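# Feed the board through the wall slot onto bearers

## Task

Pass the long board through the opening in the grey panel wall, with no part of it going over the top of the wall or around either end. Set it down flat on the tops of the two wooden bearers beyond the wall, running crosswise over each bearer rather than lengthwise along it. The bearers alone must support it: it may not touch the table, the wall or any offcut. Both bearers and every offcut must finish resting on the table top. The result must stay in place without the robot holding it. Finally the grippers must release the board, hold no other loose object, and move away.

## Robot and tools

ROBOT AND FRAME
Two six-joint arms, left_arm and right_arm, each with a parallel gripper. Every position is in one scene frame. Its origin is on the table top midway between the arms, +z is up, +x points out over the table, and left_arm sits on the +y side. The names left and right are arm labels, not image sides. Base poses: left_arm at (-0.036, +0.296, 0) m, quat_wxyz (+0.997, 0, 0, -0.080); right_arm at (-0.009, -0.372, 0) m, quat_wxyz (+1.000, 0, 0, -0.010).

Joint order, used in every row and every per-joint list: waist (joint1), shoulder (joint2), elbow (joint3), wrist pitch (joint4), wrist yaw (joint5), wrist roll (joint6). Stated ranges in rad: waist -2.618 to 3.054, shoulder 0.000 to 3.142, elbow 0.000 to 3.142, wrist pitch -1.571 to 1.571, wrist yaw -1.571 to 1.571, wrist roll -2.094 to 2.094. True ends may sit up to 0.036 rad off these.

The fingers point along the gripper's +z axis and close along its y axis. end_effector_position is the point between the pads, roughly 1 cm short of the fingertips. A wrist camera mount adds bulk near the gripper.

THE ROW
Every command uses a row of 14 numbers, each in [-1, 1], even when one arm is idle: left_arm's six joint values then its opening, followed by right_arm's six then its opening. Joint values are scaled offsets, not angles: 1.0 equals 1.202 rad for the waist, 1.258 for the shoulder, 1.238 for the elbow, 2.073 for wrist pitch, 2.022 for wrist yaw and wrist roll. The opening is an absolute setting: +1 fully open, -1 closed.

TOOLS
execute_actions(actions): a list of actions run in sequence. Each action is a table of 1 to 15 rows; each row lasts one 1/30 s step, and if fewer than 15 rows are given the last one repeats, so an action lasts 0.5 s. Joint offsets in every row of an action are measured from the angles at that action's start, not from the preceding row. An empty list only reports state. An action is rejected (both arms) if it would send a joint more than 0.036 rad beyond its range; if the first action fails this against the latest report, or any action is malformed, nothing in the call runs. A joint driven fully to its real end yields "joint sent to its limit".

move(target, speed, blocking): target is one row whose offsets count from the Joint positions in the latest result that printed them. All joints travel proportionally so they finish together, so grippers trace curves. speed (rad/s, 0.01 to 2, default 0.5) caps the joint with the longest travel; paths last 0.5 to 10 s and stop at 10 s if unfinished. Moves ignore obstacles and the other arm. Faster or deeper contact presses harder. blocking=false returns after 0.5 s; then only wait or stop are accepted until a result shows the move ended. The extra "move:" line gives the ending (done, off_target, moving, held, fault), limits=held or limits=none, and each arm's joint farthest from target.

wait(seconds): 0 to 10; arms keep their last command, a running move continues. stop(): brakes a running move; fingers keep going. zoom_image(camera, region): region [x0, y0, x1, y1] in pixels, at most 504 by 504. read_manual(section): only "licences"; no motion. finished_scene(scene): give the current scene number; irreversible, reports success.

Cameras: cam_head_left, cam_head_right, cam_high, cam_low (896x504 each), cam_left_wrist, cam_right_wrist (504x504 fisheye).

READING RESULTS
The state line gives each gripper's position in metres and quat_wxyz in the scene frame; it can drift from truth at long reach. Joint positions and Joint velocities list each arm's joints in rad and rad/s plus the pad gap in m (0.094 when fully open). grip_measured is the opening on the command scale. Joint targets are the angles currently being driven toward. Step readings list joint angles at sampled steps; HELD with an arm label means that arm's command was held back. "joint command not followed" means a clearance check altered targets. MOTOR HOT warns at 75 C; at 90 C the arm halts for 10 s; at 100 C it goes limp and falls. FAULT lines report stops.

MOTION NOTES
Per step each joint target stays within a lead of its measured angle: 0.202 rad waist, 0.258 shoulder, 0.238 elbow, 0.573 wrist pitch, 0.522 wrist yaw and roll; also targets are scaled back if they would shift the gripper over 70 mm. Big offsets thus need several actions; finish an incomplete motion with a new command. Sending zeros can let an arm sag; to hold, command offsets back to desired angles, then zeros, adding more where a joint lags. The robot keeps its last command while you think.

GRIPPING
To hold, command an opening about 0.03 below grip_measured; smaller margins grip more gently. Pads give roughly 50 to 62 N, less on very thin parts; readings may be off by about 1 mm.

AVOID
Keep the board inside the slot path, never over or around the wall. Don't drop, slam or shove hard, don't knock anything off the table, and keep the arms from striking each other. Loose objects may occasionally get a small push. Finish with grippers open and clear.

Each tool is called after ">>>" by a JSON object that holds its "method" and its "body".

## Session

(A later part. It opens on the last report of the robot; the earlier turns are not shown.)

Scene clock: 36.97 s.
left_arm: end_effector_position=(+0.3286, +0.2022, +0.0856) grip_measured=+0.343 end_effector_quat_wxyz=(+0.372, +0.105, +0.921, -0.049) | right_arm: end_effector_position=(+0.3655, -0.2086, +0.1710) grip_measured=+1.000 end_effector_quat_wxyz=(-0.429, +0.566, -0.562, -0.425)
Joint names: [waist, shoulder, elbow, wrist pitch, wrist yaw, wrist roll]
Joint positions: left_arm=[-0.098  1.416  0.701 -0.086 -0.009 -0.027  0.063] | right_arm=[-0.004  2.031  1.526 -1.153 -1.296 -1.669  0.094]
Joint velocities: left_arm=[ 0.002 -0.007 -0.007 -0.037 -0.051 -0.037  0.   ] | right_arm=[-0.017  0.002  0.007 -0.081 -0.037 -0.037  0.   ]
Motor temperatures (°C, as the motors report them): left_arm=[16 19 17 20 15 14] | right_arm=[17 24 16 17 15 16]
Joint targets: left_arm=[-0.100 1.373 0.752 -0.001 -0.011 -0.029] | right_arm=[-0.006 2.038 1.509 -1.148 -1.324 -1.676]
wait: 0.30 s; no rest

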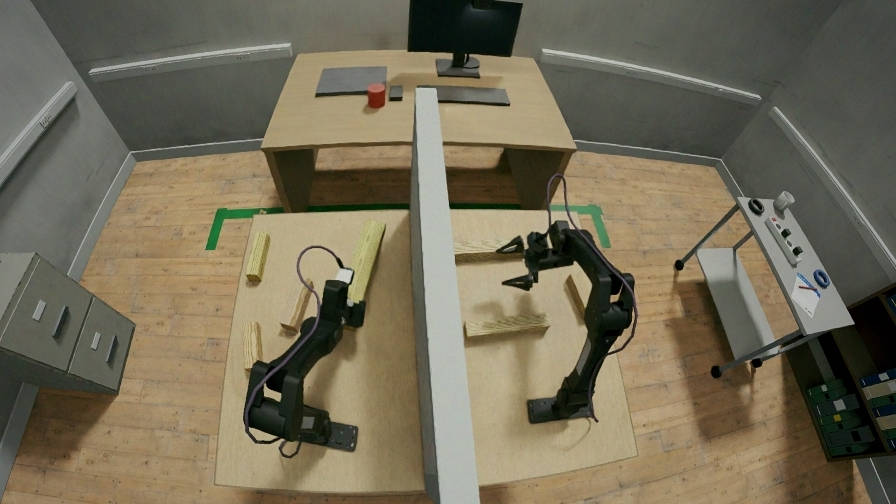

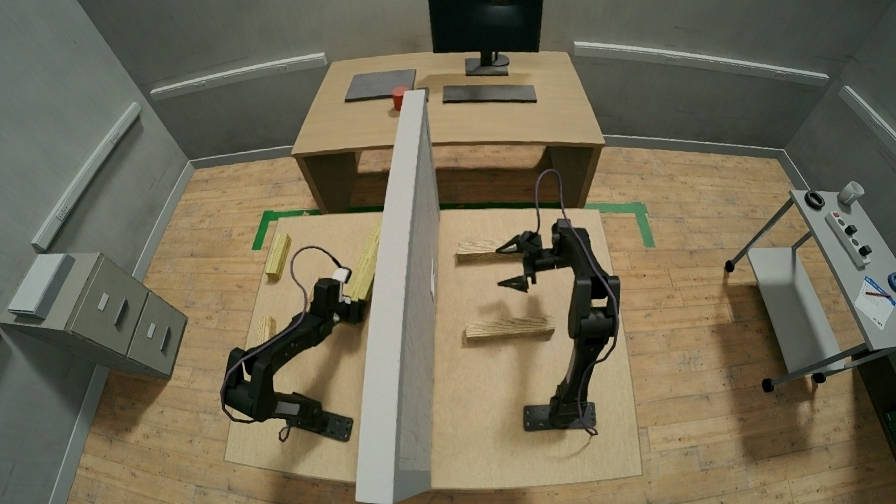

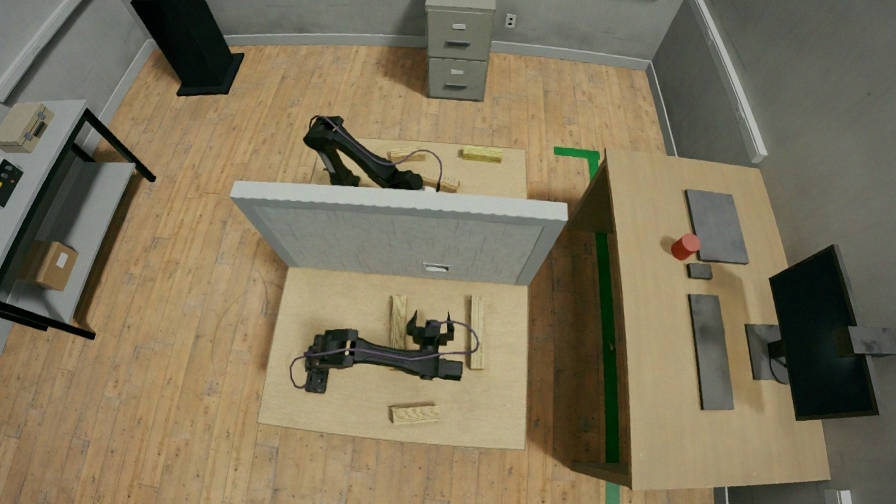

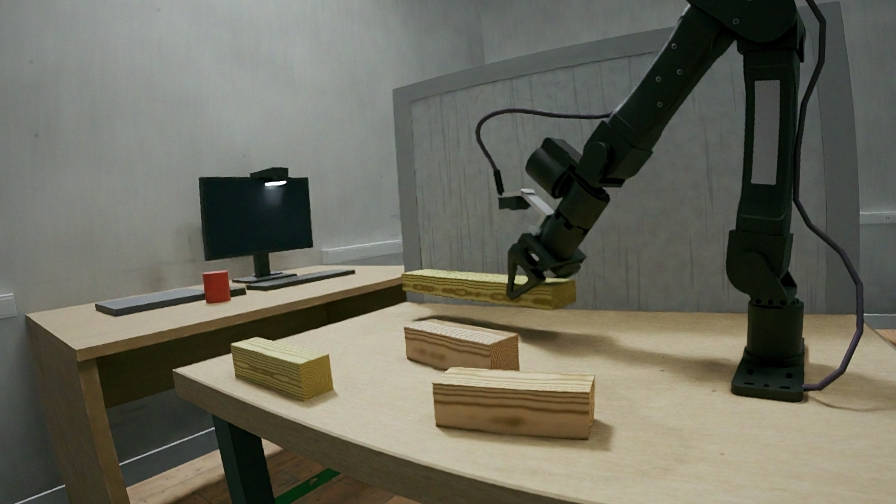

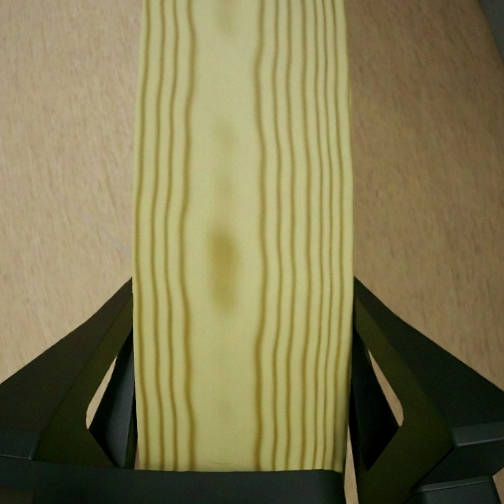

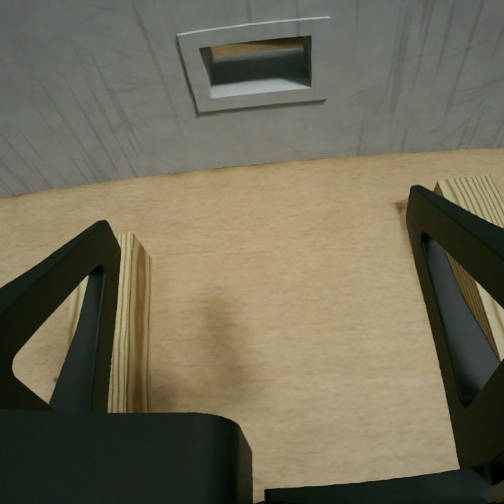

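>>> {"method": "execute_actions", "body": {"actions": [[[0.0018,-0.0274,0.0414,0.0408,0.0013,0.0014,0.2,-0.0017,0.0056,-0.0137,0.0024,-0.0143,-0.0035,1],[0.0061,-0.0205,0.0422,0.0401,0.0036,0.0040,0.2,-0.0017,0.0056,-0.0137,0.0024,-0.0143,-0.0035,1],[0.0114,-0.0135,0.0434,0.0390,0.0066,0.0074,0.2,-0.0017,0.0056,-0.0137,0.0024,-0.0143,-0.0035,1],[0.0144,-0.0063,0.0452,0.0375,0.0086,0.0101,0.2,-0.0017,0.0056,-0.0137,0.0024,-0.0143,-0.0035,1],[0.0182,0.0010,0.0474,0.0355,0.0112,0.0135,0.2,-0.0017,0.0056,-0.0137,0.0024,-0.0143,-0.0035,1],[0.0229,0.0018,0.0501,0.0331,0.0143,0.0177,0.2,-0.0017,0.0056,-0.0137,0.0024,-0.0143,-0.0035,1],[0.0284,0.0027,0.0534,0.0302,0.0181,0.0226,0.2,-0.0017,0.0056,-0.0137,0.0024,-0.0143,-0.0035,1],[0.0349,0.0038,0.0571,0.0269,0.0224,0.0284,0.2,-0.0017,0.0056,-0.0137,0.0024,-0.0143,-0.0035,1],[0.0422,0.0050,0.0613,0.0232,0.0273,0.0348,0.2,-0.0017,0.0056,-0.0137,0.0024,-0.0143,-0.0035,1],[0.0503,0.0064,0.0660,0.0190,0.0327,0.0421,0.2,-0.0017,0.0056,-0.0137,0.0024,-0.0143,-0.0035,1],[0.0592,0.0079,0.0712,0.0143,0.0388,0.0500,0.2,-0.0017,0.0056,-0.0137,0.0024,-0.0143,-0.0035,1],[0.0691,0.0096,0.0769,0.0093,0.0454,0.0588,0.2,-0.0017,0.0056,-0.0137,0.0024,-0.0143,-0.0035,1],[0.0798,0.0114,0.0832,0.0038,0.0526,0.0683,0.2,-0.0017,0.0056,-0.0137,0.0024,-0.0143,-0.0035,1],[0.0914,0.0133,0.0899,-0.0022,0.0603,0.0786,0.2,-0.0017,0.0056,-0.0137,0.0024,-0.0143,-0.0035,1],[0.1038,0.0154,0.0971,-0.0086,0.0687,0.0896,0.2,-0.0017,0.0056,-0.0137,0.0024,-0.0143,-0.0035,1]],[[0.0494,0.0062,0.0657,0.0170,0.0362,0.0411,0.2,-0.0017,0.0056,-0.0137,0.0024,-0.0143,-0.0035,1],[0.0623,0.0083,0.0731,0.0104,0.0448,0.0525,0.2,-0.0017,0.0056,-0.0137,0.0024,-0.0143,-0.0035,1],[0.0751,0.0105,0.0806,0.0038,0.0535,0.0640,0.2,-0.0017,0.0056,-0.0137,0.0024,-0.0143,-0.0035,1],[0.0879,0.0126,0.0880,-0.0028,0.0621,0.0754,0.2,-0.0017,0.0056,-0.0137,0.0024,-0.0143,-0.0035,1],[0.1008,0.0148,0.0955,-0.0095,0.0707,0.0868,0.2,-0.0017,0.0056,-0.0137,0.0024,-0.0143,-0.0035,1],[0.1136,0.0170,0.1029,-0.0161,0.0793,0.0982,0.2,-0.0017,0.0056,-0.0137,0.0024,-0.0143,-0.0035,1],[0.1264,0.0191,0.1104,-0.0227,0.0879,0.1096,0.2,-0.0017,0.0056,-0.0137,0.0024,-0.0143,-0.0035,1],[0.1392,0.0213,0.1178,-0.0293,0.0966,0.1211,0.2,-0.0017,0.0056,-0.0137,0.0024,-0.0143,-0.0035,1],[0.1521,0.0234,0.1253,-0.0359,0.1052,0.1325,0.2,-0.0017,0.0056,-0.0137,0.0024,-0.0143,-0.0035,1],[0.1649,0.0256,0.1327,-0.0425,0.1138,0.1439,0.2,-0.0017,0.0056,-0.0137,0.0024,-0.0143,-0.0035,1],[0.1777,0.0278,0.1402,-0.0491,0.1224,0.1553,0.2,-0.0017,0.0056,-0.0137,0.0024,-0.0143,-0.0035,1],[0.1906,0.0299,0.1476,-0.0557,0.1310,0.1667,0.2,-0.0017,0.0056,-0.0137,0.0024,-0.0143,-0.0035,1],[0.2034,0.0321,0.1551,-0.0623,0.1397,0.1782,0.2,-0.0017,0.0056,-0.0137,0.0024,-0.0143,-0.0035,1],[0.2162,0.0342,0.1625,-0.0689,0.1483,0.1896,0.2,-0.0017,0.0056,-0.0137,0.0024,-0.0143,-0.0035,1],[0.2291,0.0364,0.1700,-0.0756,0.1569,0.2010,0.2,-0.0017,0.0056,-0.0137,0.0024,-0.0143,-0.0035,1]],[[0.0490,0.0061,0.0654,0.0105,0.0475,0.0407,0.2,-0.0017,0.0056,-0.0137,0.0024,-0.0143,-0.0035,1],[0.0605,0.0080,0.0721,0.0046,0.0553,0.0510,0.2,-0.0017,0.0056,-0.0137,0.0024,-0.0143,-0.0035,1],[0.0713,0.0098,0.0783,-0.0009,0.0625,0.0605,0.2,-0.0017,0.0056,-0.0137,0.0024,-0.0143,-0.0035,1],[0.0811,0.0115,0.0840,-0.0060,0.0691,0.0693,0.2,-0.0017,0.0056,-0.0137,0.0024,-0.0143,-0.0035,1],[0.0901,0.0130,0.0892,-0.0106,0.0751,0.0773,0.2,-0.0017,0.0056,-0.0137,0.0024,-0.0143,-0.0035,1],[0.0982,0.0144,0.0939,-0.0148,0.0806,0.0845,0.2,-0.0017,0.0056,-0.0137,0.0024,-0.0143,-0.0035,1],[0.1055,0.0156,0.0982,-0.0186,0.0855,0.0910,0.2,-0.0017,0.0056,-0.0137,0.0024,-0.0143,-0.0035,1],[0.1119,0.0167,0.1019,-0.0219,0.0898,0.0967,0.2,-0.0017,0.0056,-0.0137,0.0024,-0.0143,-0.0035,1],[0.1175,0.0176,0.1051,-0.0247,0.0935,0.1016,0.2,-0.0017,0.0056,-0.0137,0.0024,-0.0143,-0.0035,1],[0.1221,0.0184,0.1078,-0.0272,0.0967,0.1058,0.2,-0.0017,0.0056,-0.0137,0.0024,-0.0143,-0.0035,1],[0.1260,0.0191,0.1101,-0.0291,0.0993,0.1092,0.2,-0.0017,0.0056,-0.0137,0.0024,-0.0143,-0.0035,1],[0.1290,0.0196,0.1118,-0.0307,0.1013,0.1119,0.2,-0.0017,0.0056,-0.0137,0.0024,-0.0143,-0.0035,1],[0.1312,0.0199,0.1131,-0.0318,0.1027,0.1138,0.2,-0.0017,0.0056,-0.0137,0.0024,-0.0143,-0.0035,1],[0.1324,0.0202,0.1138,-0.0325,0.1036,0.1149,0.2,-0.0017,0.0056,-0.0137,0.0024,-0.0143,-0.0035,1],[0.1329,0.0202,0.1141,-0.0327,0.1039,0.1153,0.2,-0.0017,0.0056,-0.0137,0.0024,-0.0143,-0.0035,1]]]}}

Scene clock: 42.43 s.
left_arm: end_effector_position=(+0.3407, +0.3119, +0.1078) grip_measured=+0.343 end_effector_quat_wxyz=(+0.325, +0.225, +0.916, -0.069) | right_arm: end_effector_position=(+0.3655, -0.2086, +0.1710) grip_measured=+1.000 end_effector_quat_wxyz=(-0.429, +0.566, -0.562, -0.425)
Joint names: [waist, shoulder, elbow, wrist pitch, wrist yaw, wrist roll]
Joint positions: left_arm=[ 0.387  1.517  0.97  -0.463  0.404  0.591  0.063] | right_arm=[-0.004  2.031  1.526 -1.153 -1.296 -1.669  0.094]
Joint velocities: left_arm=[ 0.027  0.002  0.027 -0.11   0.081  0.154 -0.001] | right_arm=[ 0.002  0.002 -0.002 -0.007  0.022 -0.007  0.   ]
Motor temperatures (°C, as the motors report them): left_arm=[16 19 18 21 15 14] | right_arm=[17 24 16 17 15 16]
Joint targets: left_arm=[0.396 1.513 1.027 -0.414 0.487 0.622] | right_arm=[-0.006 2.038 1.509 -1.148 -1.324 -1.676]
Step readings (joint positions; steps 1 to 15: 1st action; 16 to 30: 2nd action; 31 to 45: 3rd action):
0: left_arm=[-0.098 1.416 0.701 -0.097 -0.009 -0.027] | right_arm=[-0.004 2.031 1.526 -1.153 -1.296 -1.669]
1: left_arm=[-0.098 1.416 0.701 -0.097 -0.009 -0.027] | right_arm=[-0.004 2.031 1.526 -1.153 -1.296 -1.669]
2: left_arm=[-0.098 1.416 0.701 -0.097 -0.009 -0.027] | right_arm=[-0.004 2.031 1.526 -1.153 -1.296 -1.669]
4: left_arm=[-0.096 1.416 0.701 -0.098 -0.005 -0.022] | right_arm=[-0.004 2.031 1.526 -1.153 -1.296 -1.669]
8: left_arm=[-0.078 1.417 0.703 -0.108 0.010 -0.002] | right_arm=[-0.004 2.031 1.526 -1.153 -1.296 -1.669]
15: left_arm=[-0.005 1.440 0.748 -0.162 0.069 0.082] | right_arm=[-0.004 2.031 1.526 -1.153 -1.296 -1.669]
16: left_arm=[0.010 1.443 0.756 -0.173 0.082 0.098] | right_arm=[-0.004 2.031 1.526 -1.153 -1.296 -1.669]
17: left_arm=[0.027 1.447 0.766 -0.184 0.096 0.115] | right_arm=[-0.004 2.031 1.526 -1.153 -1.296 -1.669]
19: left_arm=[0.064 1.456 0.785 -0.205 0.120 0.151] | right_arm=[-0.004 2.031 1.526 -1.153 -1.296 -1.669]
23: left_arm=[0.131 1.469 0.821 -0.256 0.170 0.232] | right_arm=[-0.004 2.031 1.526 -1.153 -1.296 -1.669]
30: left_arm=[0.236 1.488 0.886 -0.347 0.277 0.389] | right_arm=[-0.004 2.031 1.526 -1.153 -1.296 -1.669]
31: left_arm=[0.252 1.491 0.895 -0.359 0.291 0.407] | right_arm=[-0.004 2.031 1.526 -1.153 -1.296 -1.669]
32: left_arm=[0.269 1.495 0.904 -0.369 0.303 0.423] | right_arm=[-0.004 2.031 1.526 -1.153 -1.296 -1.669]
34: left_arm=[0.303 1.503 0.922 -0.388 0.323 0.456] | right_arm=[-0.004 2.031 1.526 -1.153 -1.296 -1.669]
38: left_arm=[0.355 1.512 0.949 -0.423 0.356 0.518] | right_arm=[-0.004 2.031 1.526 -1.153 -1.296 -1.669]
45: Joint positions above

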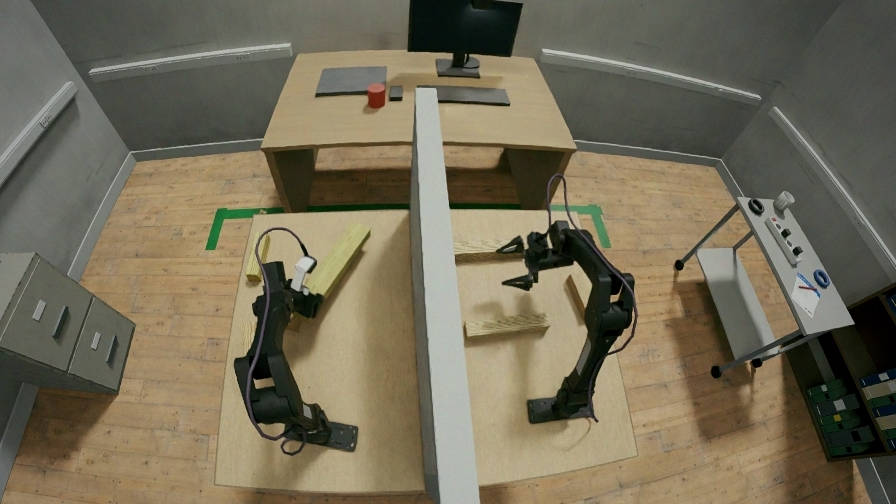

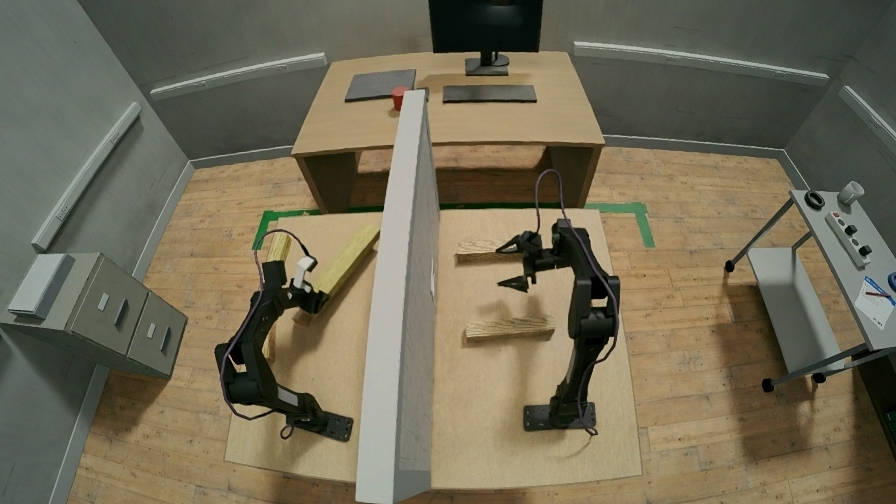

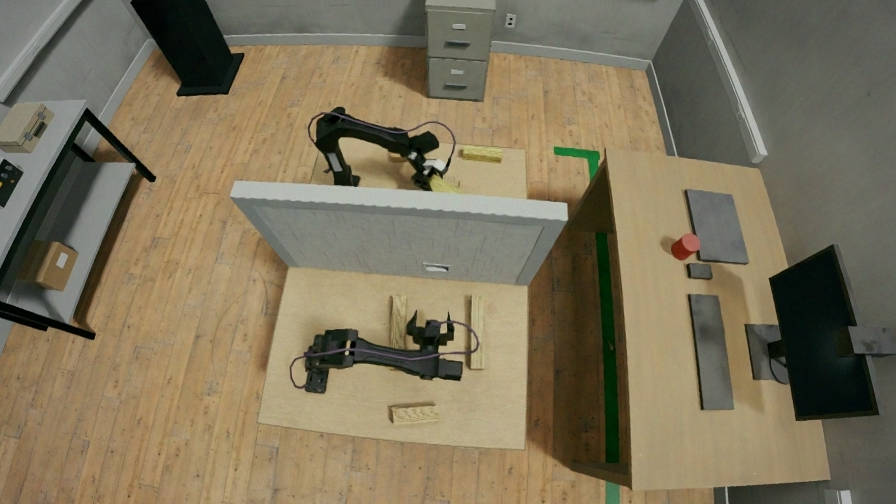

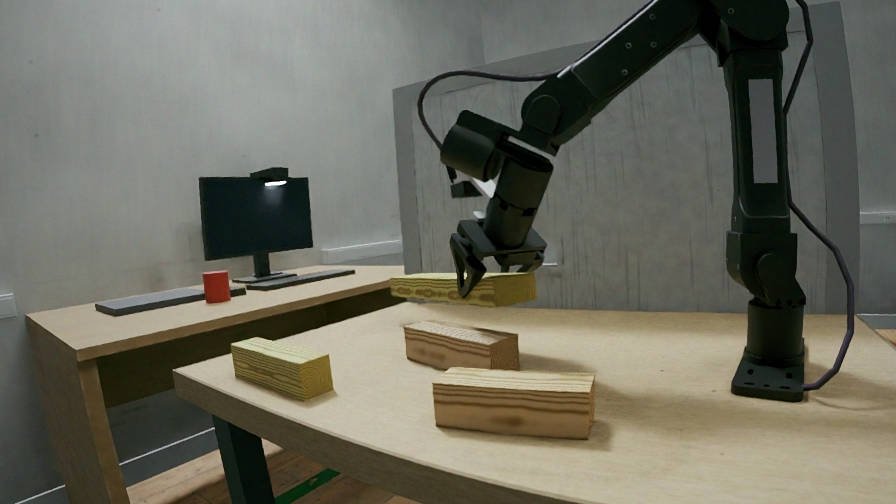

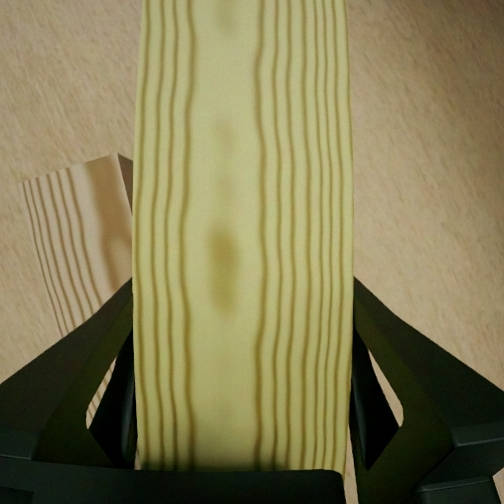

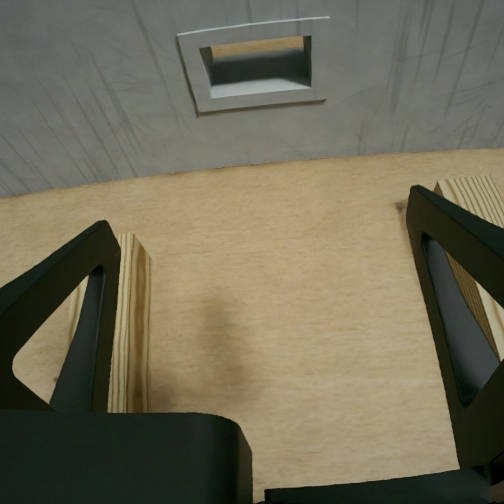

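>>> {"method": "execute_actions", "body": {"actions": []}}

Scene clock: 42.70 s.
left_arm: end_effector_position=(+0.3385, +0.3092, +0.1073) grip_measured=+0.343 end_effector_quat_wxyz=(+0.324, +0.236, +0.913, -0.075) | right_arm: end_effector_position=(+0.3655, -0.2086, +0.1710) grip_measured=+1.000 end_effector_quat_wxyz=(-0.429, +0.566, -0.562, -0.425)
Joint names: [waist, shoulder, elbow, wrist pitch, wrist yaw, wrist roll]
Joint positions: left_arm=[ 0.388  1.518  0.972 -0.476  0.419  0.614  0.063] | right_arm=[-0.004  2.031  1.526 -1.153 -1.296 -1.669  0.094]
Joint velocities: left_arm=[ 0.007 -0.032 -0.002 -0.081 -0.037  0.081  0.   ] | right_arm=[-0.002 -0.012 -0.017 -0.022  0.022 -0.022  0.   ]
Motor temperatures (°C, as the motors report them): left_arm=[16 19 18 21 15 14] | right_arm=[17 24 16 17 15 16]
Joint targets: left_arm=[0.396 1.513 1.027 -0.414 0.487 0.623] | right_arm=[-0.006 2.038 1.509 -1.148 -1.324 -1.676]

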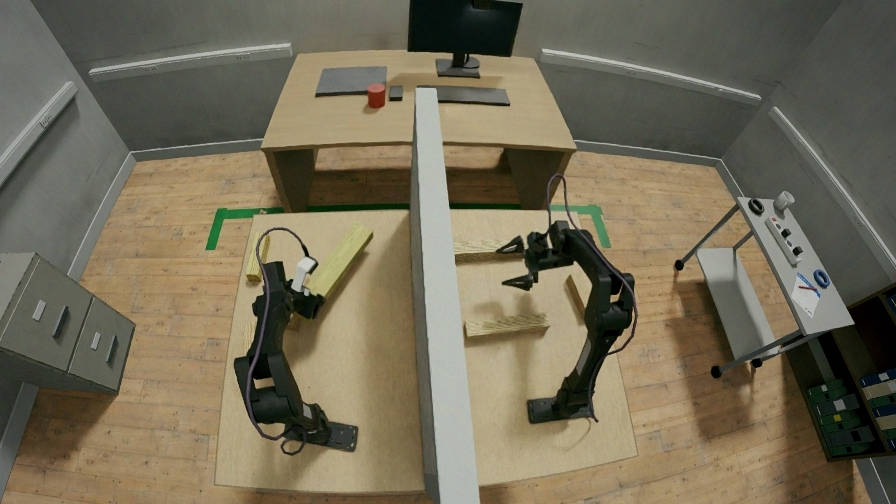

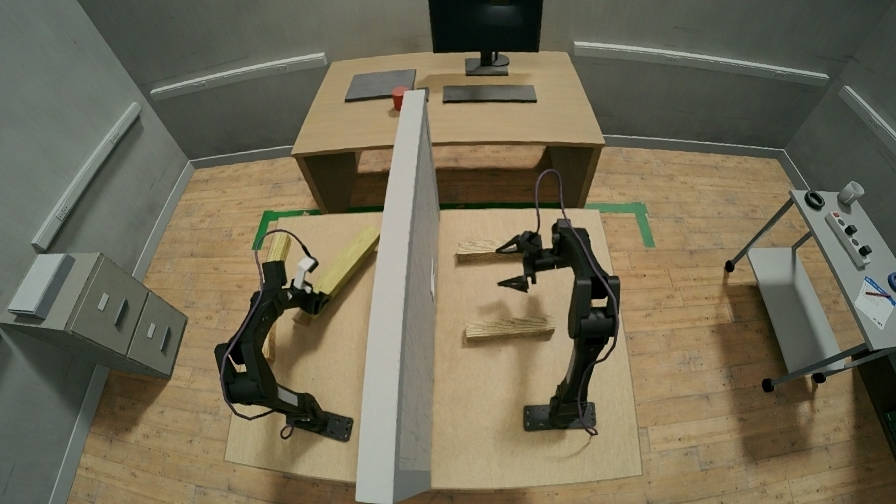

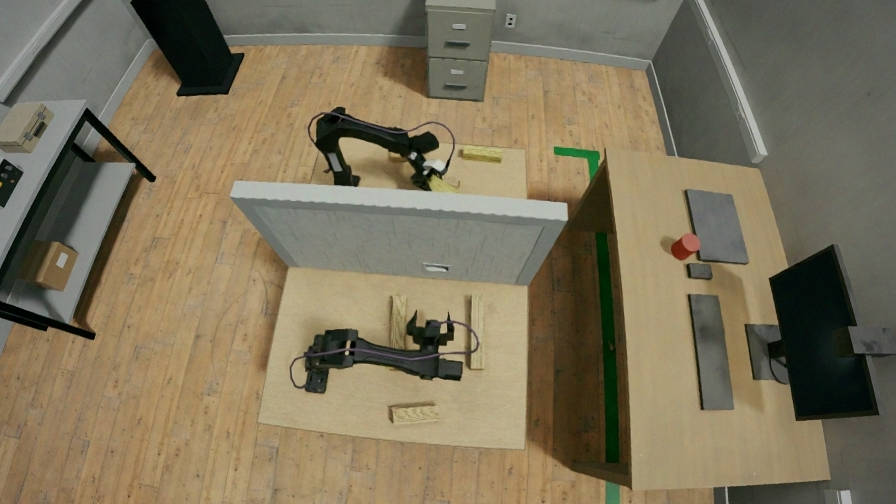

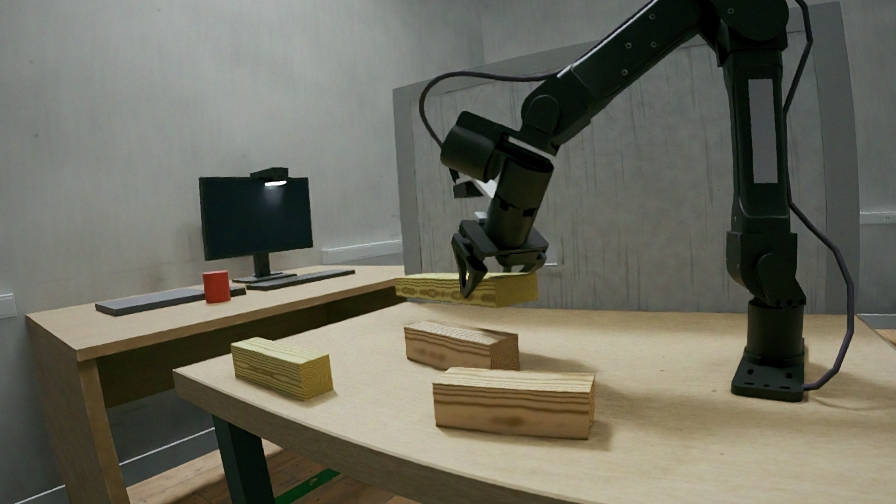

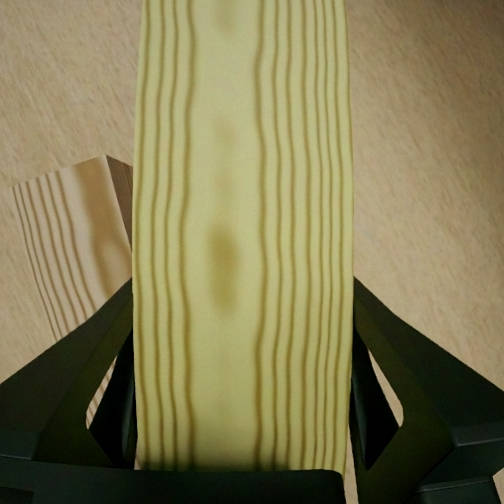

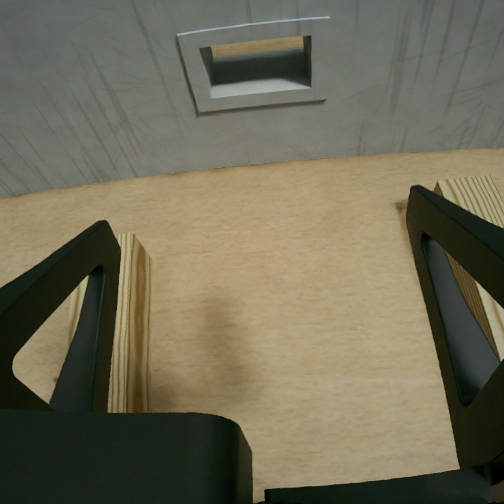

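>>> {"method": "execute_actions", "body": {"actions": [[[0.0071,-0.0026,0.0467,0.0277,0.0348,0.0082,0.2,-0.0017,0.0056,-0.0137,0.0024,-0.0143,-0.0035,1],[0.0078,-0.0006,0.0498,0.0248,0.0362,0.0128,0.2,-0.0017,0.0056,-0.0137,0.0024,-0.0143,-0.0035,1],[0.0086,0.0021,0.0538,0.0215,0.0381,0.0182,0.2,-0.0017,0.0056,-0.0137,0.0024,-0.0143,-0.0035,1],[0.0096,0.0055,0.0585,0.0174,0.0402,0.0245,0.2,-0.0017,0.0056,-0.0137,0.0024,-0.0143,-0.0035,1],[0.0110,0.0093,0.0641,0.0129,0.0426,0.0316,0.2,-0.0017,0.0056,-0.0137,0.0024,-0.0143,-0.0035,1],[0.0124,0.0138,0.0705,0.0077,0.0454,0.0396,0.2,-0.0017,0.0056,-0.0137,0.0024,-0.0143,-0.0035,1],[0.0140,0.0189,0.0777,0.0021,0.0484,0.0484,0.2,-0.0017,0.0056,-0.0137,0.0024,-0.0143,-0.0035,1],[0.0160,0.0247,0.0858,-0.0043,0.0519,0.0581,0.2,-0.0017,0.0056,-0.0137,0.0024,-0.0143,-0.0035,1],[0.0180,0.0310,0.0947,-0.0111,0.0556,0.0686,0.2,-0.0017,0.0056,-0.0137,0.0024,-0.0143,-0.0035,1],[0.0203,0.0380,0.1044,-0.0187,0.0596,0.0799,0.2,-0.0017,0.0056,-0.0137,0.0024,-0.0143,-0.0035,1],[0.0228,0.0456,0.1149,-0.0267,0.0639,0.0921,0.2,-0.0017,0.0056,-0.0137,0.0024,-0.0143,-0.0035,1],[0.0255,0.0539,0.1262,-0.0354,0.0685,0.1052,0.2,-0.0017,0.0056,-0.0137,0.0024,-0.0143,-0.0035,1],[0.0283,0.0627,0.1384,-0.0445,0.0736,0.1191,0.2,-0.0017,0.0056,-0.0137,0.0024,-0.0143,-0.0035,1],[0.0315,0.0722,0.1514,-0.0544,0.0788,0.1339,0.2,-0.0017,0.0056,-0.0137,0.0024,-0.0143,-0.0035,1],[0.0348,0.0822,0.1652,-0.0647,0.0844,0.1495,0.2,-0.0017,0.0056,-0.0137,0.0024,-0.0143,-0.0035,1]],[[0.0148,0.0220,0.0836,-0.0140,0.0573,0.0667,0.2,-0.0017,0.0056,-0.0137,0.0024,-0.0143,-0.0035,1],[0.0179,0.0312,0.0960,-0.0227,0.0621,0.0795,0.2,-0.0017,0.0056,-0.0137,0.0024,-0.0143,-0.0035,1],[0.0209,0.0405,0.1083,-0.0315,0.0668,0.0922,0.2,-0.0017,0.0056,-0.0137,0.0024,-0.0143,-0.0035,1],[0.0240,0.0498,0.1206,-0.0402,0.0715,0.1049,0.2,-0.0017,0.0056,-0.0137,0.0024,-0.0143,-0.0035,1],[0.0271,0.0591,0.1330,-0.0489,0.0763,0.1177,0.2,-0.0017,0.0056,-0.0137,0.0024,-0.0143,-0.0035,1],[0.0302,0.0683,0.1453,-0.0576,0.0810,0.1304,0.2,-0.0017,0.0056,-0.0137,0.0024,-0.0143,-0.0035,1],[0.0332,0.0776,0.1577,-0.0663,0.0857,0.1431,0.2,-0.0017,0.0056,-0.0137,0.0024,-0.0143,-0.0035,1],[0.0363,0.0869,0.1700,-0.0751,0.0905,0.1559,0.2,-0.0017,0.0056,-0.0137,0.0024,-0.0143,-0.0035,1],[0.0394,0.0961,0.1823,-0.0838,0.0952,0.1686,0.2,-0.0017,0.0056,-0.0137,0.0024,-0.0143,-0.0035,1],[0.0425,0.1054,0.1947,-0.0925,0.0999,0.1813,0.2,-0.0017,0.0056,-0.0137,0.0024,-0.0143,-0.0035,1],[0.0455,0.1147,0.2070,-0.1012,0.1047,0.1941,0.2,-0.0017,0.0056,-0.0137,0.0024,-0.0143,-0.0035,1],[0.0486,0.1239,0.2193,-0.1099,0.1094,0.2068,0.2,-0.0017,0.0056,-0.0137,0.0024,-0.0143,-0.0035,1],[0.0517,0.1332,0.2317,-0.1187,0.1141,0.2195,0.2,-0.0017,0.0056,-0.0137,0.0024,-0.0143,-0.0035,1],[0.0548,0.1425,0.2440,-0.1274,0.1189,0.2323,0.2,-0.0017,0.0056,-0.0137,0.0024,-0.0143,-0.0035,1],[0.0579,0.1518,0.2564,-0.1361,0.1236,0.2450,0.2,-0.0017,0.0056,-0.0137,0.0024,-0.0143,-0.0035,1]],[[0.0148,0.0220,0.0808,-0.0280,0.0667,0.0667,0.2,-0.0017,0.0056,-0.0137,0.0024,-0.0143,-0.0035,1],[0.0179,0.0312,0.0932,-0.0367,0.0715,0.0795,0.2,-0.0017,0.0056,-0.0137,0.0024,-0.0143,-0.0035,1],[0.0209,0.0405,0.1055,-0.0455,0.0762,0.0922,0.2,-0.0017,0.0056,-0.0137,0.0024,-0.0143,-0.0035,1],[0.0240,0.0498,0.1178,-0.0542,0.0809,0.1049,0.2,-0.0017,0.0056,-0.0137,0.0024,-0.0143,-0.0035,1],[0.0263,0.0592,0.1308,-0.0632,0.0832,0.1158,0.2,-0.0017,0.0056,-0.0137,0.0024,-0.0143,-0.0035,1],[0.0285,0.0685,0.1438,-0.0723,0.0855,0.1266,0.2,-0.0017,0.0056,-0.0137,0.0024,-0.0143,-0.0035,1],[0.0307,0.0779,0.1568,-0.0813,0.0877,0.1374,0.2,-0.0017,0.0056,-0.0137,0.0024,-0.0143,-0.0035,1],[0.0309,0.0875,0.1707,-0.0907,0.0872,0.1464,0.2,-0.0017,0.0056,-0.0137,0.0024,-0.0143,-0.0035,1],[0.0290,0.0973,0.1858,-0.1002,0.0838,0.1538,0.2,-0.0017,0.0056,-0.0137,0.0024,-0.0143,-0.0035,1],[0.0269,0.1070,0.2009,-0.1098,0.0805,0.1612,0.2,-0.0017,0.0056,-0.0137,0.0024,-0.0143,-0.0035,1],[0.0250,0.1167,0.2159,-0.1192,0.0771,0.1686,0.2,-0.0017,0.0056,-0.0137,0.0024,-0.0143,-0.0035,1],[0.0238,0.1263,0.2303,-0.1284,0.0762,0.1779,0.2,-0.0017,0.0056,-0.0137,0.0024,-0.0143,-0.0035,1],[0.0227,0.1359,0.2447,-0.1376,0.0753,0.1872,0.2,-0.0017,0.0056,-0.0137,0.0024,-0.0143,-0.0035,1],[0.0215,0.1455,0.2592,-0.1468,0.0744,0.1964,0.2,-0.0017,0.0056,-0.0137,0.0024,-0.0143,-0.0035,1],[0.0204,0.1552,0.2736,-0.1559,0.0736,0.2057,0.2,-0.0017,0.0056,-0.0137,0.0024,-0.0143,-0.0035,1]],[[0.0012,0.0231,0.0849,-0.0435,0.0458,0.0499,0.2,-0.0017,0.0056,-0.0137,0.0024,-0.0143,-0.0035,1],[0.0,0.0327,0.0993,-0.0527,0.0449,0.0592,0.2,-0.0017,0.0056,-0.0137,0.0024,-0.0143,-0.0035,1],[-0.0012,0.0424,0.1138,-0.0618,0.0440,0.0684,0.2,-0.0017,0.0056,-0.0137,0.0024,-0.0143,-0.0035,1],[-0.0023,0.0520,0.1282,-0.0710,0.0432,0.0777,0.2,-0.0017,0.0056,-0.0137,0.0024,-0.0143,-0.0035,1],[-0.0035,0.0616,0.1426,-0.0802,0.0423,0.0870,0.2,-0.0017,0.0056,-0.0137,0.0024,-0.0143,-0.0035,1],[-0.0046,0.0712,0.1570,-0.0894,0.0414,0.0963,0.2,-0.0017,0.0056,-0.0137,0.0024,-0.0143,-0.0035,1],[-0.0058,0.0808,0.1714,-0.0986,0.0405,0.1056,0.2,-0.0017,0.0056,-0.0137,0.0024,-0.0143,-0.0035,1],[-0.0069,0.0905,0.1859,-0.1078,0.0396,0.1148,0.2,-0.0017,0.0056,-0.0137,0.0024,-0.0143,-0.0035,1],[-0.0081,0.1001,0.2003,-0.1169,0.0387,0.1241,0.2,-0.0017,0.0056,-0.0137,0.0024,-0.0143,-0.0035,1],[-0.0092,0.1097,0.2147,-0.1261,0.0378,0.1334,0.2,-0.0017,0.0056,-0.0137,0.0024,-0.0143,-0.0035,1],[-0.0104,0.1193,0.2291,-0.1353,0.0369,0.1427,0.2,-0.0017,0.0056,-0.0137,0.0024,-0.0143,-0.0035,1],[-0.0115,0.1289,0.2435,-0.1445,0.0361,0.1520,0.2,-0.0017,0.0056,-0.0137,0.0024,-0.0143,-0.0035,1],[-0.0127,0.1386,0.2580,-0.1537,0.0352,0.1612,0.2,-0.0017,0.0056,-0.0137,0.0024,-0.0143,-0.0035,1],[-0.0138,0.1482,0.2724,-0.1629,0.0343,0.1705,0.2,-0.0017,0.0056,-0.0137,0.0024,-0.0143,-0.0035,1],[-0.0150,0.1578,0.2868,-0.1720,0.0334,0.1798,0.2,-0.0017,0.0056,-0.0137,0.0024,-0.0143,-0.0035,1]],[[-0.0058,0.0216,0.0801,-0.0521,0.0405,0.0472,0.2,-0.0017,0.0056,-0.0137,0.0024,-0.0143,-0.0035,1],[-0.0068,0.0292,0.0909,-0.0582,0.0399,0.0531,0.2,-0.0017,0.0056,-0.0137,0.0024,-0.0143,-0.0035,1],[-0.0077,0.0360,0.1008,-0.0638,0.0393,0.0585,0.2,-0.0017,0.0056,-0.0137,0.0024,-0.0143,-0.0035,1],[-0.0086,0.0422,0.1097,-0.0687,0.0387,0.0632,0.2,-0.0017,0.0056,-0.0137,0.0024,-0.0143,-0.0035,1],[-0.0093,0.0478,0.1176,-0.0731,0.0383,0.0673,0.2,-0.0017,0.0056,-0.0137,0.0024,-0.0143,-0.0035,1],[-0.0100,0.0527,0.1245,-0.0768,0.0378,0.0707,0.2,-0.0017,0.0056,-0.0137,0.0024,-0.0143,-0.0035,1],[-0.0106,0.0569,0.1305,-0.0799,0.0374,0.0736,0.2,-0.0017,0.0056,-0.0137,0.0024,-0.0143,-0.0035,1],[-0.0111,0.0607,0.1356,-0.0823,0.0372,0.0758,0.2,-0.0017,0.0056,-0.0137,0.0024,-0.0143,-0.0035,1],[-0.0115,0.0636,0.1396,-0.0842,0.0369,0.0774,0.2,-0.0017,0.0056,-0.0137,0.0024,-0.0143,-0.0035,1],[-0.0119,0.0659,0.1427,-0.0854,0.0367,0.0784,0.2,-0.0017,0.0056,-0.0137,0.0024,-0.0143,-0.0035,1],[-0.0122,0.0677,0.1448,-0.0861,0.0366,0.0787,0.2,-0.0017,0.0056,-0.0137,0.0024,-0.0143,-0.0035,1],[-0.0124,0.0688,0.1460,-0.0861,0.0365,0.0785,0.2,-0.0017,0.0056,-0.0137,0.0024,-0.0143,-0.0035,1],[-0.0126,0.0692,0.1463,-0.0856,0.0365,0.0777,0.2,-0.0017,0.0056,-0.0137,0.0024,-0.0143,-0.0035,1],[-0.0126,0.0690,0.1456,-0.0844,0.0366,0.0762,0.2,-0.0017,0.0056,-0.0137,0.0024,-0.0143,-0.0035,1],[-0.0126,0.0682,0.1439,-0.0826,0.0366,0.0741,0.2,-0.0017,0.0056,-0.0137,0.0024,-0.0143,-0.0035,1]]]}}

>>> {"method": "wait", "body": {"seconds": 0.4}}

Scene clock: 49.40 s.
left_arm: end_effector_position=(+0.3914, +0.3313, +0.1233) grip_measured=+0.343 end_effector_quat_wxyz=(+0.268, +0.682, +0.660, -0.165) | right_arm: end_effector_position=(+0.3655, -0.2086, +0.1710) grip_measured=+1.000 end_effector_quat_wxyz=(-0.429, +0.566, -0.562, -0.425)
Joint names: [waist, shoulder, elbow, wrist pitch, wrist yaw, wrist roll]
Joint positions: left_arm=[ 0.49   2.231  2.027 -1.45   0.635  1.959  0.063] | right_arm=[-0.004  2.031  1.526 -1.153 -1.296 -1.669  0.094]
Joint velocities: left_arm=[-0.037  0.012  0.007 -0.11  -0.022 -0.051  0.001] | right_arm=[ 0.002 -0.022  0.002  0.037  0.022 -0.037  0.   ]
Motor temperatures (°C, as the motors report them): left_arm=[16 20 19 21 16 14] | right_arm=[17 24 16 17 15 16]
Joint targets: left_arm=[0.479 2.228 2.068 -1.497 0.718 1.963] | right_arm=[-0.006 2.038 1.509 -1.148 -1.324 -1.676]
Step readings (joint positions; steps 1 to 15: 1st action; 16 to 30: 2nd action; 31 to 45: 3rd action; 46 to 60: 4th action; 61 to 75: 5th action):
0: left_arm=[0.388 1.518 0.972 -0.477 0.420 0.618] | right_arm=[-0.004 2.031 1.526 -1.153 -1.296 -1.669]
1: left_arm=[0.388 1.518 0.972 -0.478 0.420 0.619] | right_arm=[-0.004 2.031 1.526 -1.153 -1.296 -1.669]
2: left_arm=[0.388 1.518 0.972 -0.479 0.421 0.621] | right_arm=[-0.004 2.031 1.526 -1.153 -1.296 -1.669]
4: left_arm=[0.388 1.520 0.975 -0.486 0.424 0.631] | right_arm=[-0.004 2.031 1.526 -1.153 -1.296 -1.669]
8: left_arm=[0.394 1.543 1.006 -0.516 0.438 0.673] | right_arm=[-0.004 2.031 1.526 -1.153 -1.296 -1.669]
15: left_arm=[0.415 1.606 1.097 -0.597 0.480 0.808] | right_arm=[-0.004 2.031 1.526 -1.153 -1.296 -1.669]
16: left_arm=[0.418 1.618 1.115 -0.614 0.487 0.834] | right_arm=[-0.004 2.031 1.526 -1.153 -1.296 -1.669]
17: left_arm=[0.422 1.631 1.133 -0.630 0.494 0.859] | right_arm=[-0.004 2.031 1.526 -1.153 -1.296 -1.669]
19: left_arm=[0.429 1.655 1.168 -0.659 0.509 0.911] | right_arm=[-0.004 2.031 1.526 -1.153 -1.296 -1.669]
23: left_arm=[0.444 1.701 1.233 -0.719 0.541 1.013] | right_arm=[-0.004 2.031 1.526 -1.153 -1.296 -1.669]
30: left_arm=[0.469 1.783 1.341 -0.831 0.598 1.194] | right_arm=[-0.004 2.031 1.526 -1.153 -1.296 -1.669]
31: left_arm=[0.473 1.795 1.358 -0.848 0.605 1.220] | right_arm=[-0.004 2.031 1.526 -1.153 -1.296 -1.669]
32: left_arm=[0.476 1.808 1.376 -0.865 0.612 1.246] | right_arm=[-0.004 2.031 1.526 -1.153 -1.296 -1.669]
34: left_arm=[0.483 1.832 1.411 -0.894 0.627 1.297] | right_arm=[-0.004 2.031 1.526 -1.153 -1.296 -1.669]
38: left_arm=[0.496 1.877 1.479 -0.954 0.652 1.393] | right_arm=[-0.004 2.031 1.526 -1.153 -1.296 -1.669]
45: left_arm=[0.498 1.961 1.606 -1.074 0.656 1.529] | right_arm=[-0.004 2.031 1.526 -1.153 -1.296 -1.669]
46: left_arm=[0.498 1.974 1.626 -1.092 0.656 1.548] | right_arm=[-0.004 2.031 1.526 -1.153 -1.296 -1.669]
47: left_arm=[0.498 1.987 1.647 -1.110 0.655 1.568] | right_arm=[-0.004 2.031 1.526 -1.153 -1.296 -1.669]
49: left_arm=[0.498 2.013 1.688 -1.140 0.655 1.606] | right_arm=[-0.004 2.031 1.526 -1.153 -1.296 -1.669]
53: left_arm=[0.498 2.058 1.764 -1.204 0.654 1.681] | right_arm=[-0.004 2.031 1.526 -1.153 -1.296 -1.669]
60: left_arm=[0.494 2.142 1.890 -1.325 0.644 1.813] | right_arm=[-0.004 2.031 1.526 -1.153 -1.296 -1.669]
61: left_arm=[0.493 2.155 1.909 -1.343 0.642 1.832] | right_arm=[-0.004 2.031 1.526 -1.153 -1.296 -1.669]
62: left_arm=[0.492 2.167 1.928 -1.358 0.641 1.850] | right_arm=[-0.004 2.031 1.526 -1.153 -1.296 -1.669]
64: left_arm=[0.492 2.188 1.961 -1.381 0.641 1.880] | right_arm=[-0.004 2.031 1.526 -1.153 -1.296 -1.669]
68: left_arm=[0.492 2.213 2.003 -1.419 0.638 1.926] | right_arm=[-0.004 2.031 1.526 -1.153 -1.296 -1.669]
75: Joint positions above

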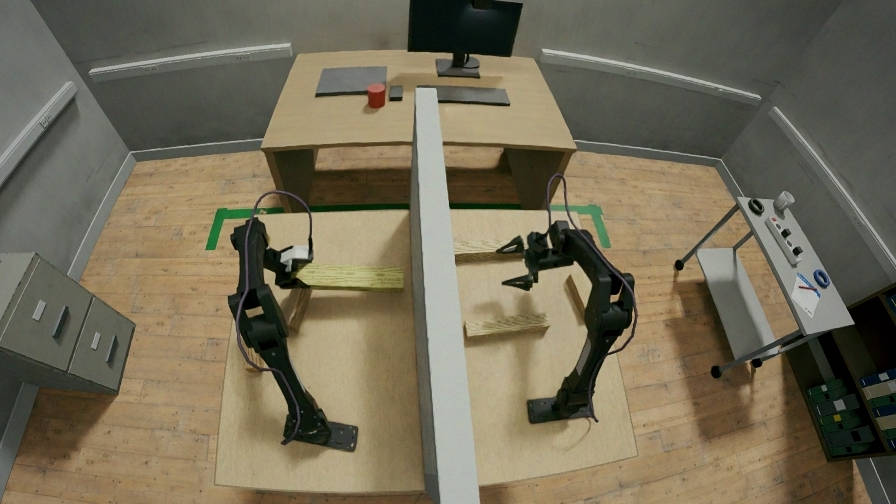

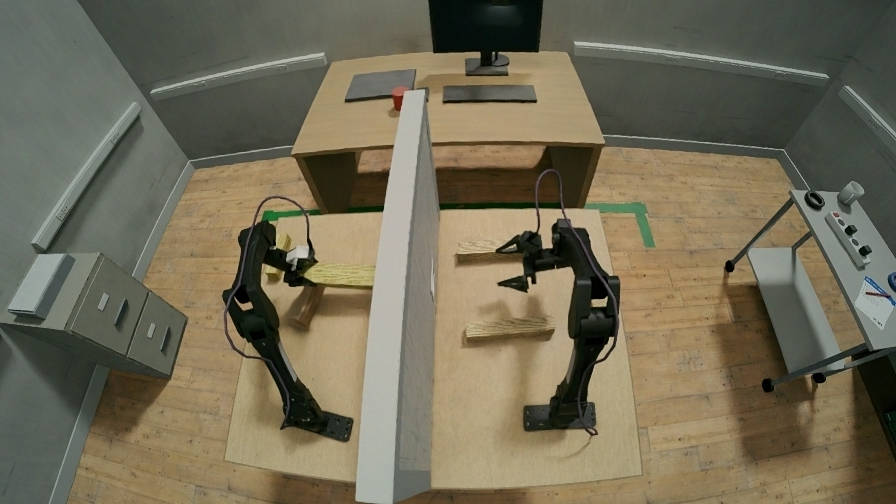

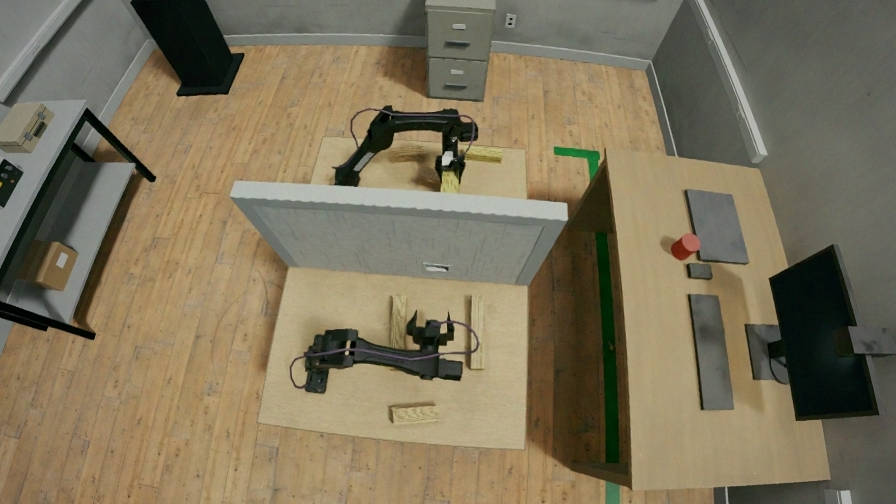

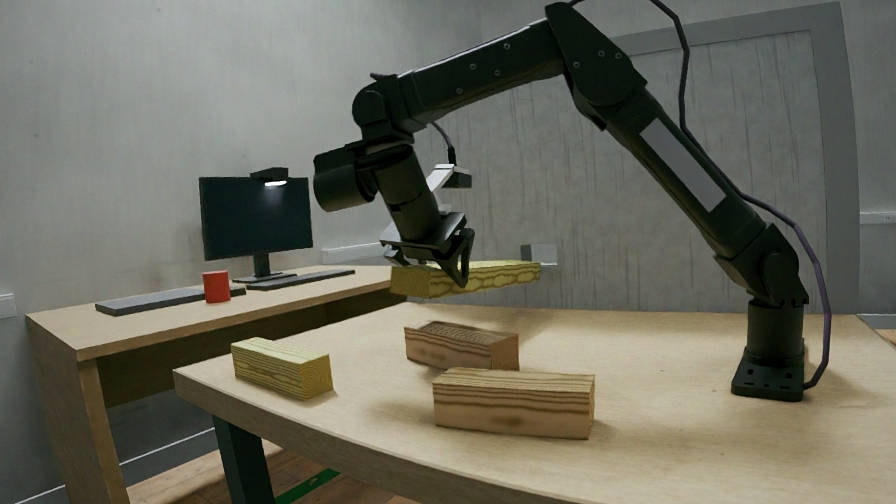

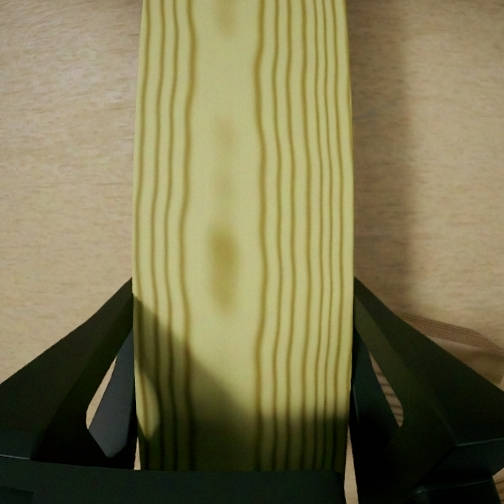

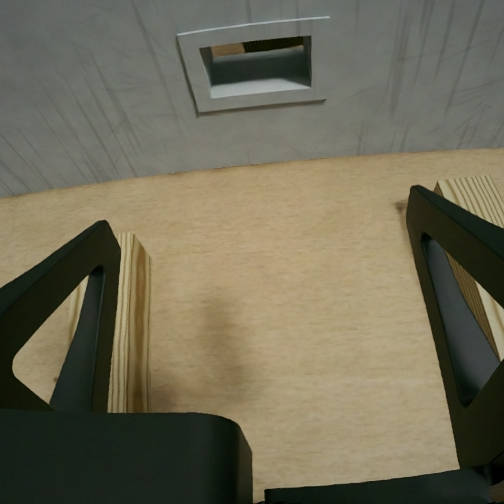

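Scene clock: 49.80 s.
left_arm: end_effector_position=(+0.3909, +0.3301, +0.1232) grip_measured=+0.343 end_effector_quat_wxyz=(+0.267, +0.683, +0.659, -0.166) | right_arm: end_effector_position=(+0.3655, -0.2086, +0.1710) grip_measured=+1.000 end_effector_quat_wxyz=(-0.429, +0.566, -0.562, -0.425)
Joint names: [waist, shoulder, elbow, wrist pitch, wrist yaw, wrist roll]
Joint positions: left_arm=[ 0.487  2.231  2.027 -1.453  0.634  1.962  0.063] | right_arm=[-0.004  2.031  1.526 -1.153 -1.296 -1.669  0.094]
Joint velocities: left_arm=[ 0.012  0.012  0.007 -0.037 -0.007 -0.007  0.001] | right_arm=[-0.022 -0.007 -0.007  0.007 -0.022 -0.007  0.   ]
Motor temperatures (°C, as the motors report them): left_arm=[16 20 19 21 16 14] | right_arm=[17 24 16 17 15 16]
Joint targets: left_arm=[0.479 2.228 2.068 -1.497 0.718 1.963] | right_arm=[-0.006 2.038 1.509 -1.148 -1.324 -1.676]
wait: 0.40 s; at rest by 0.23 s

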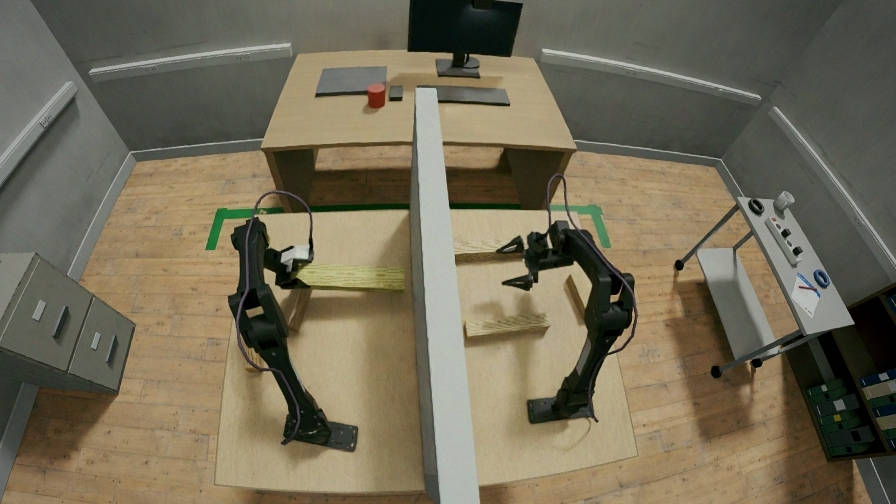

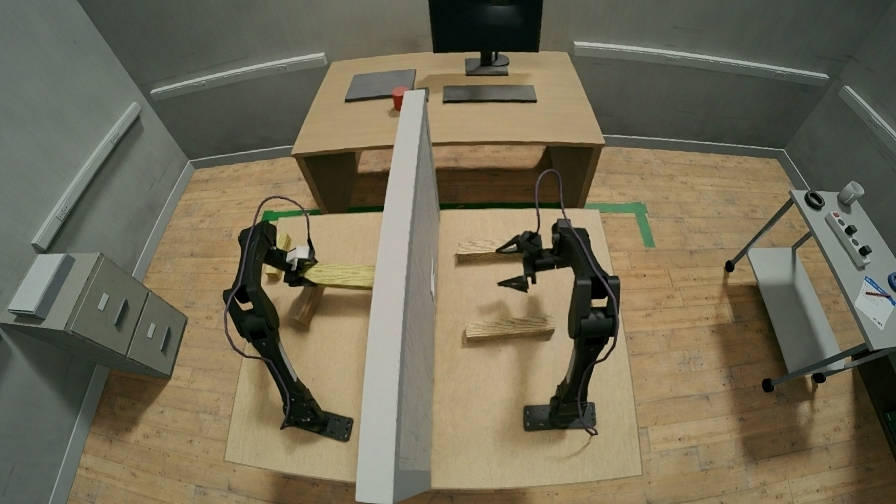

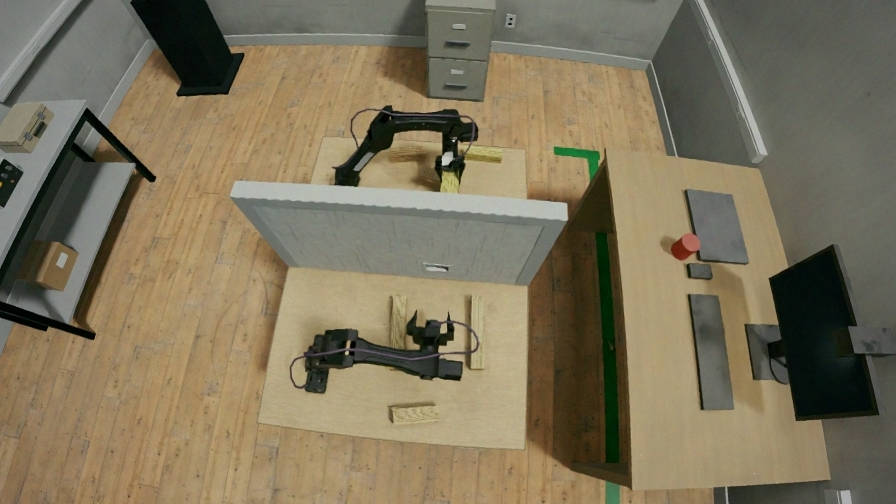

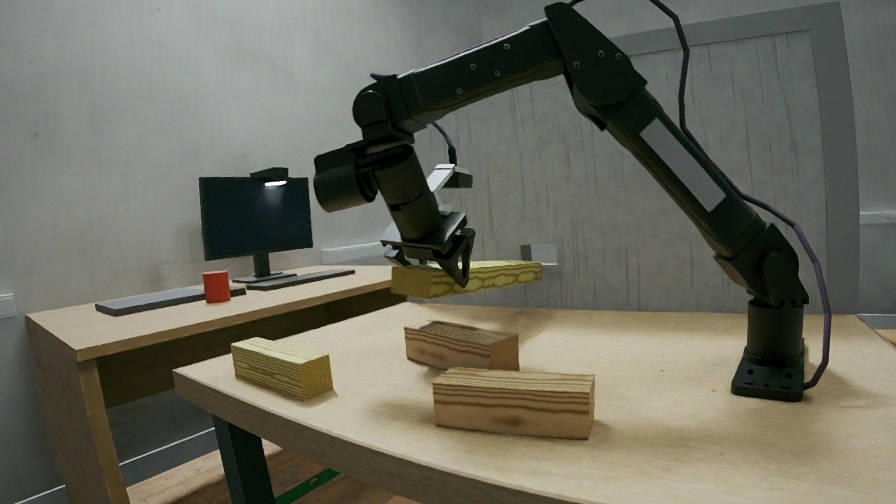

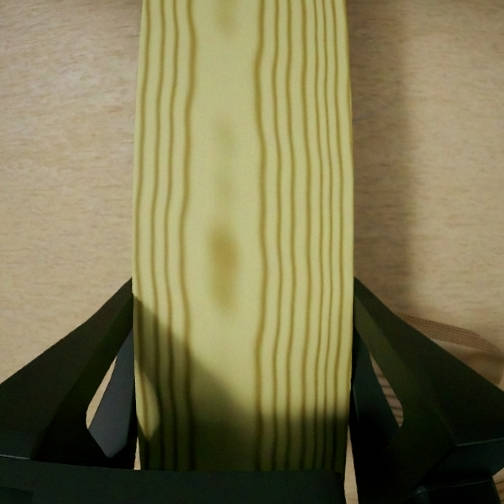

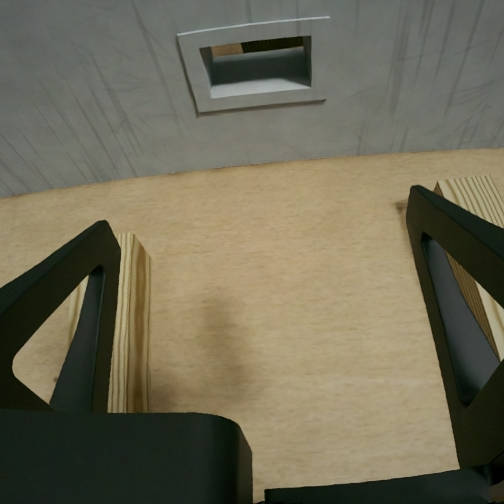

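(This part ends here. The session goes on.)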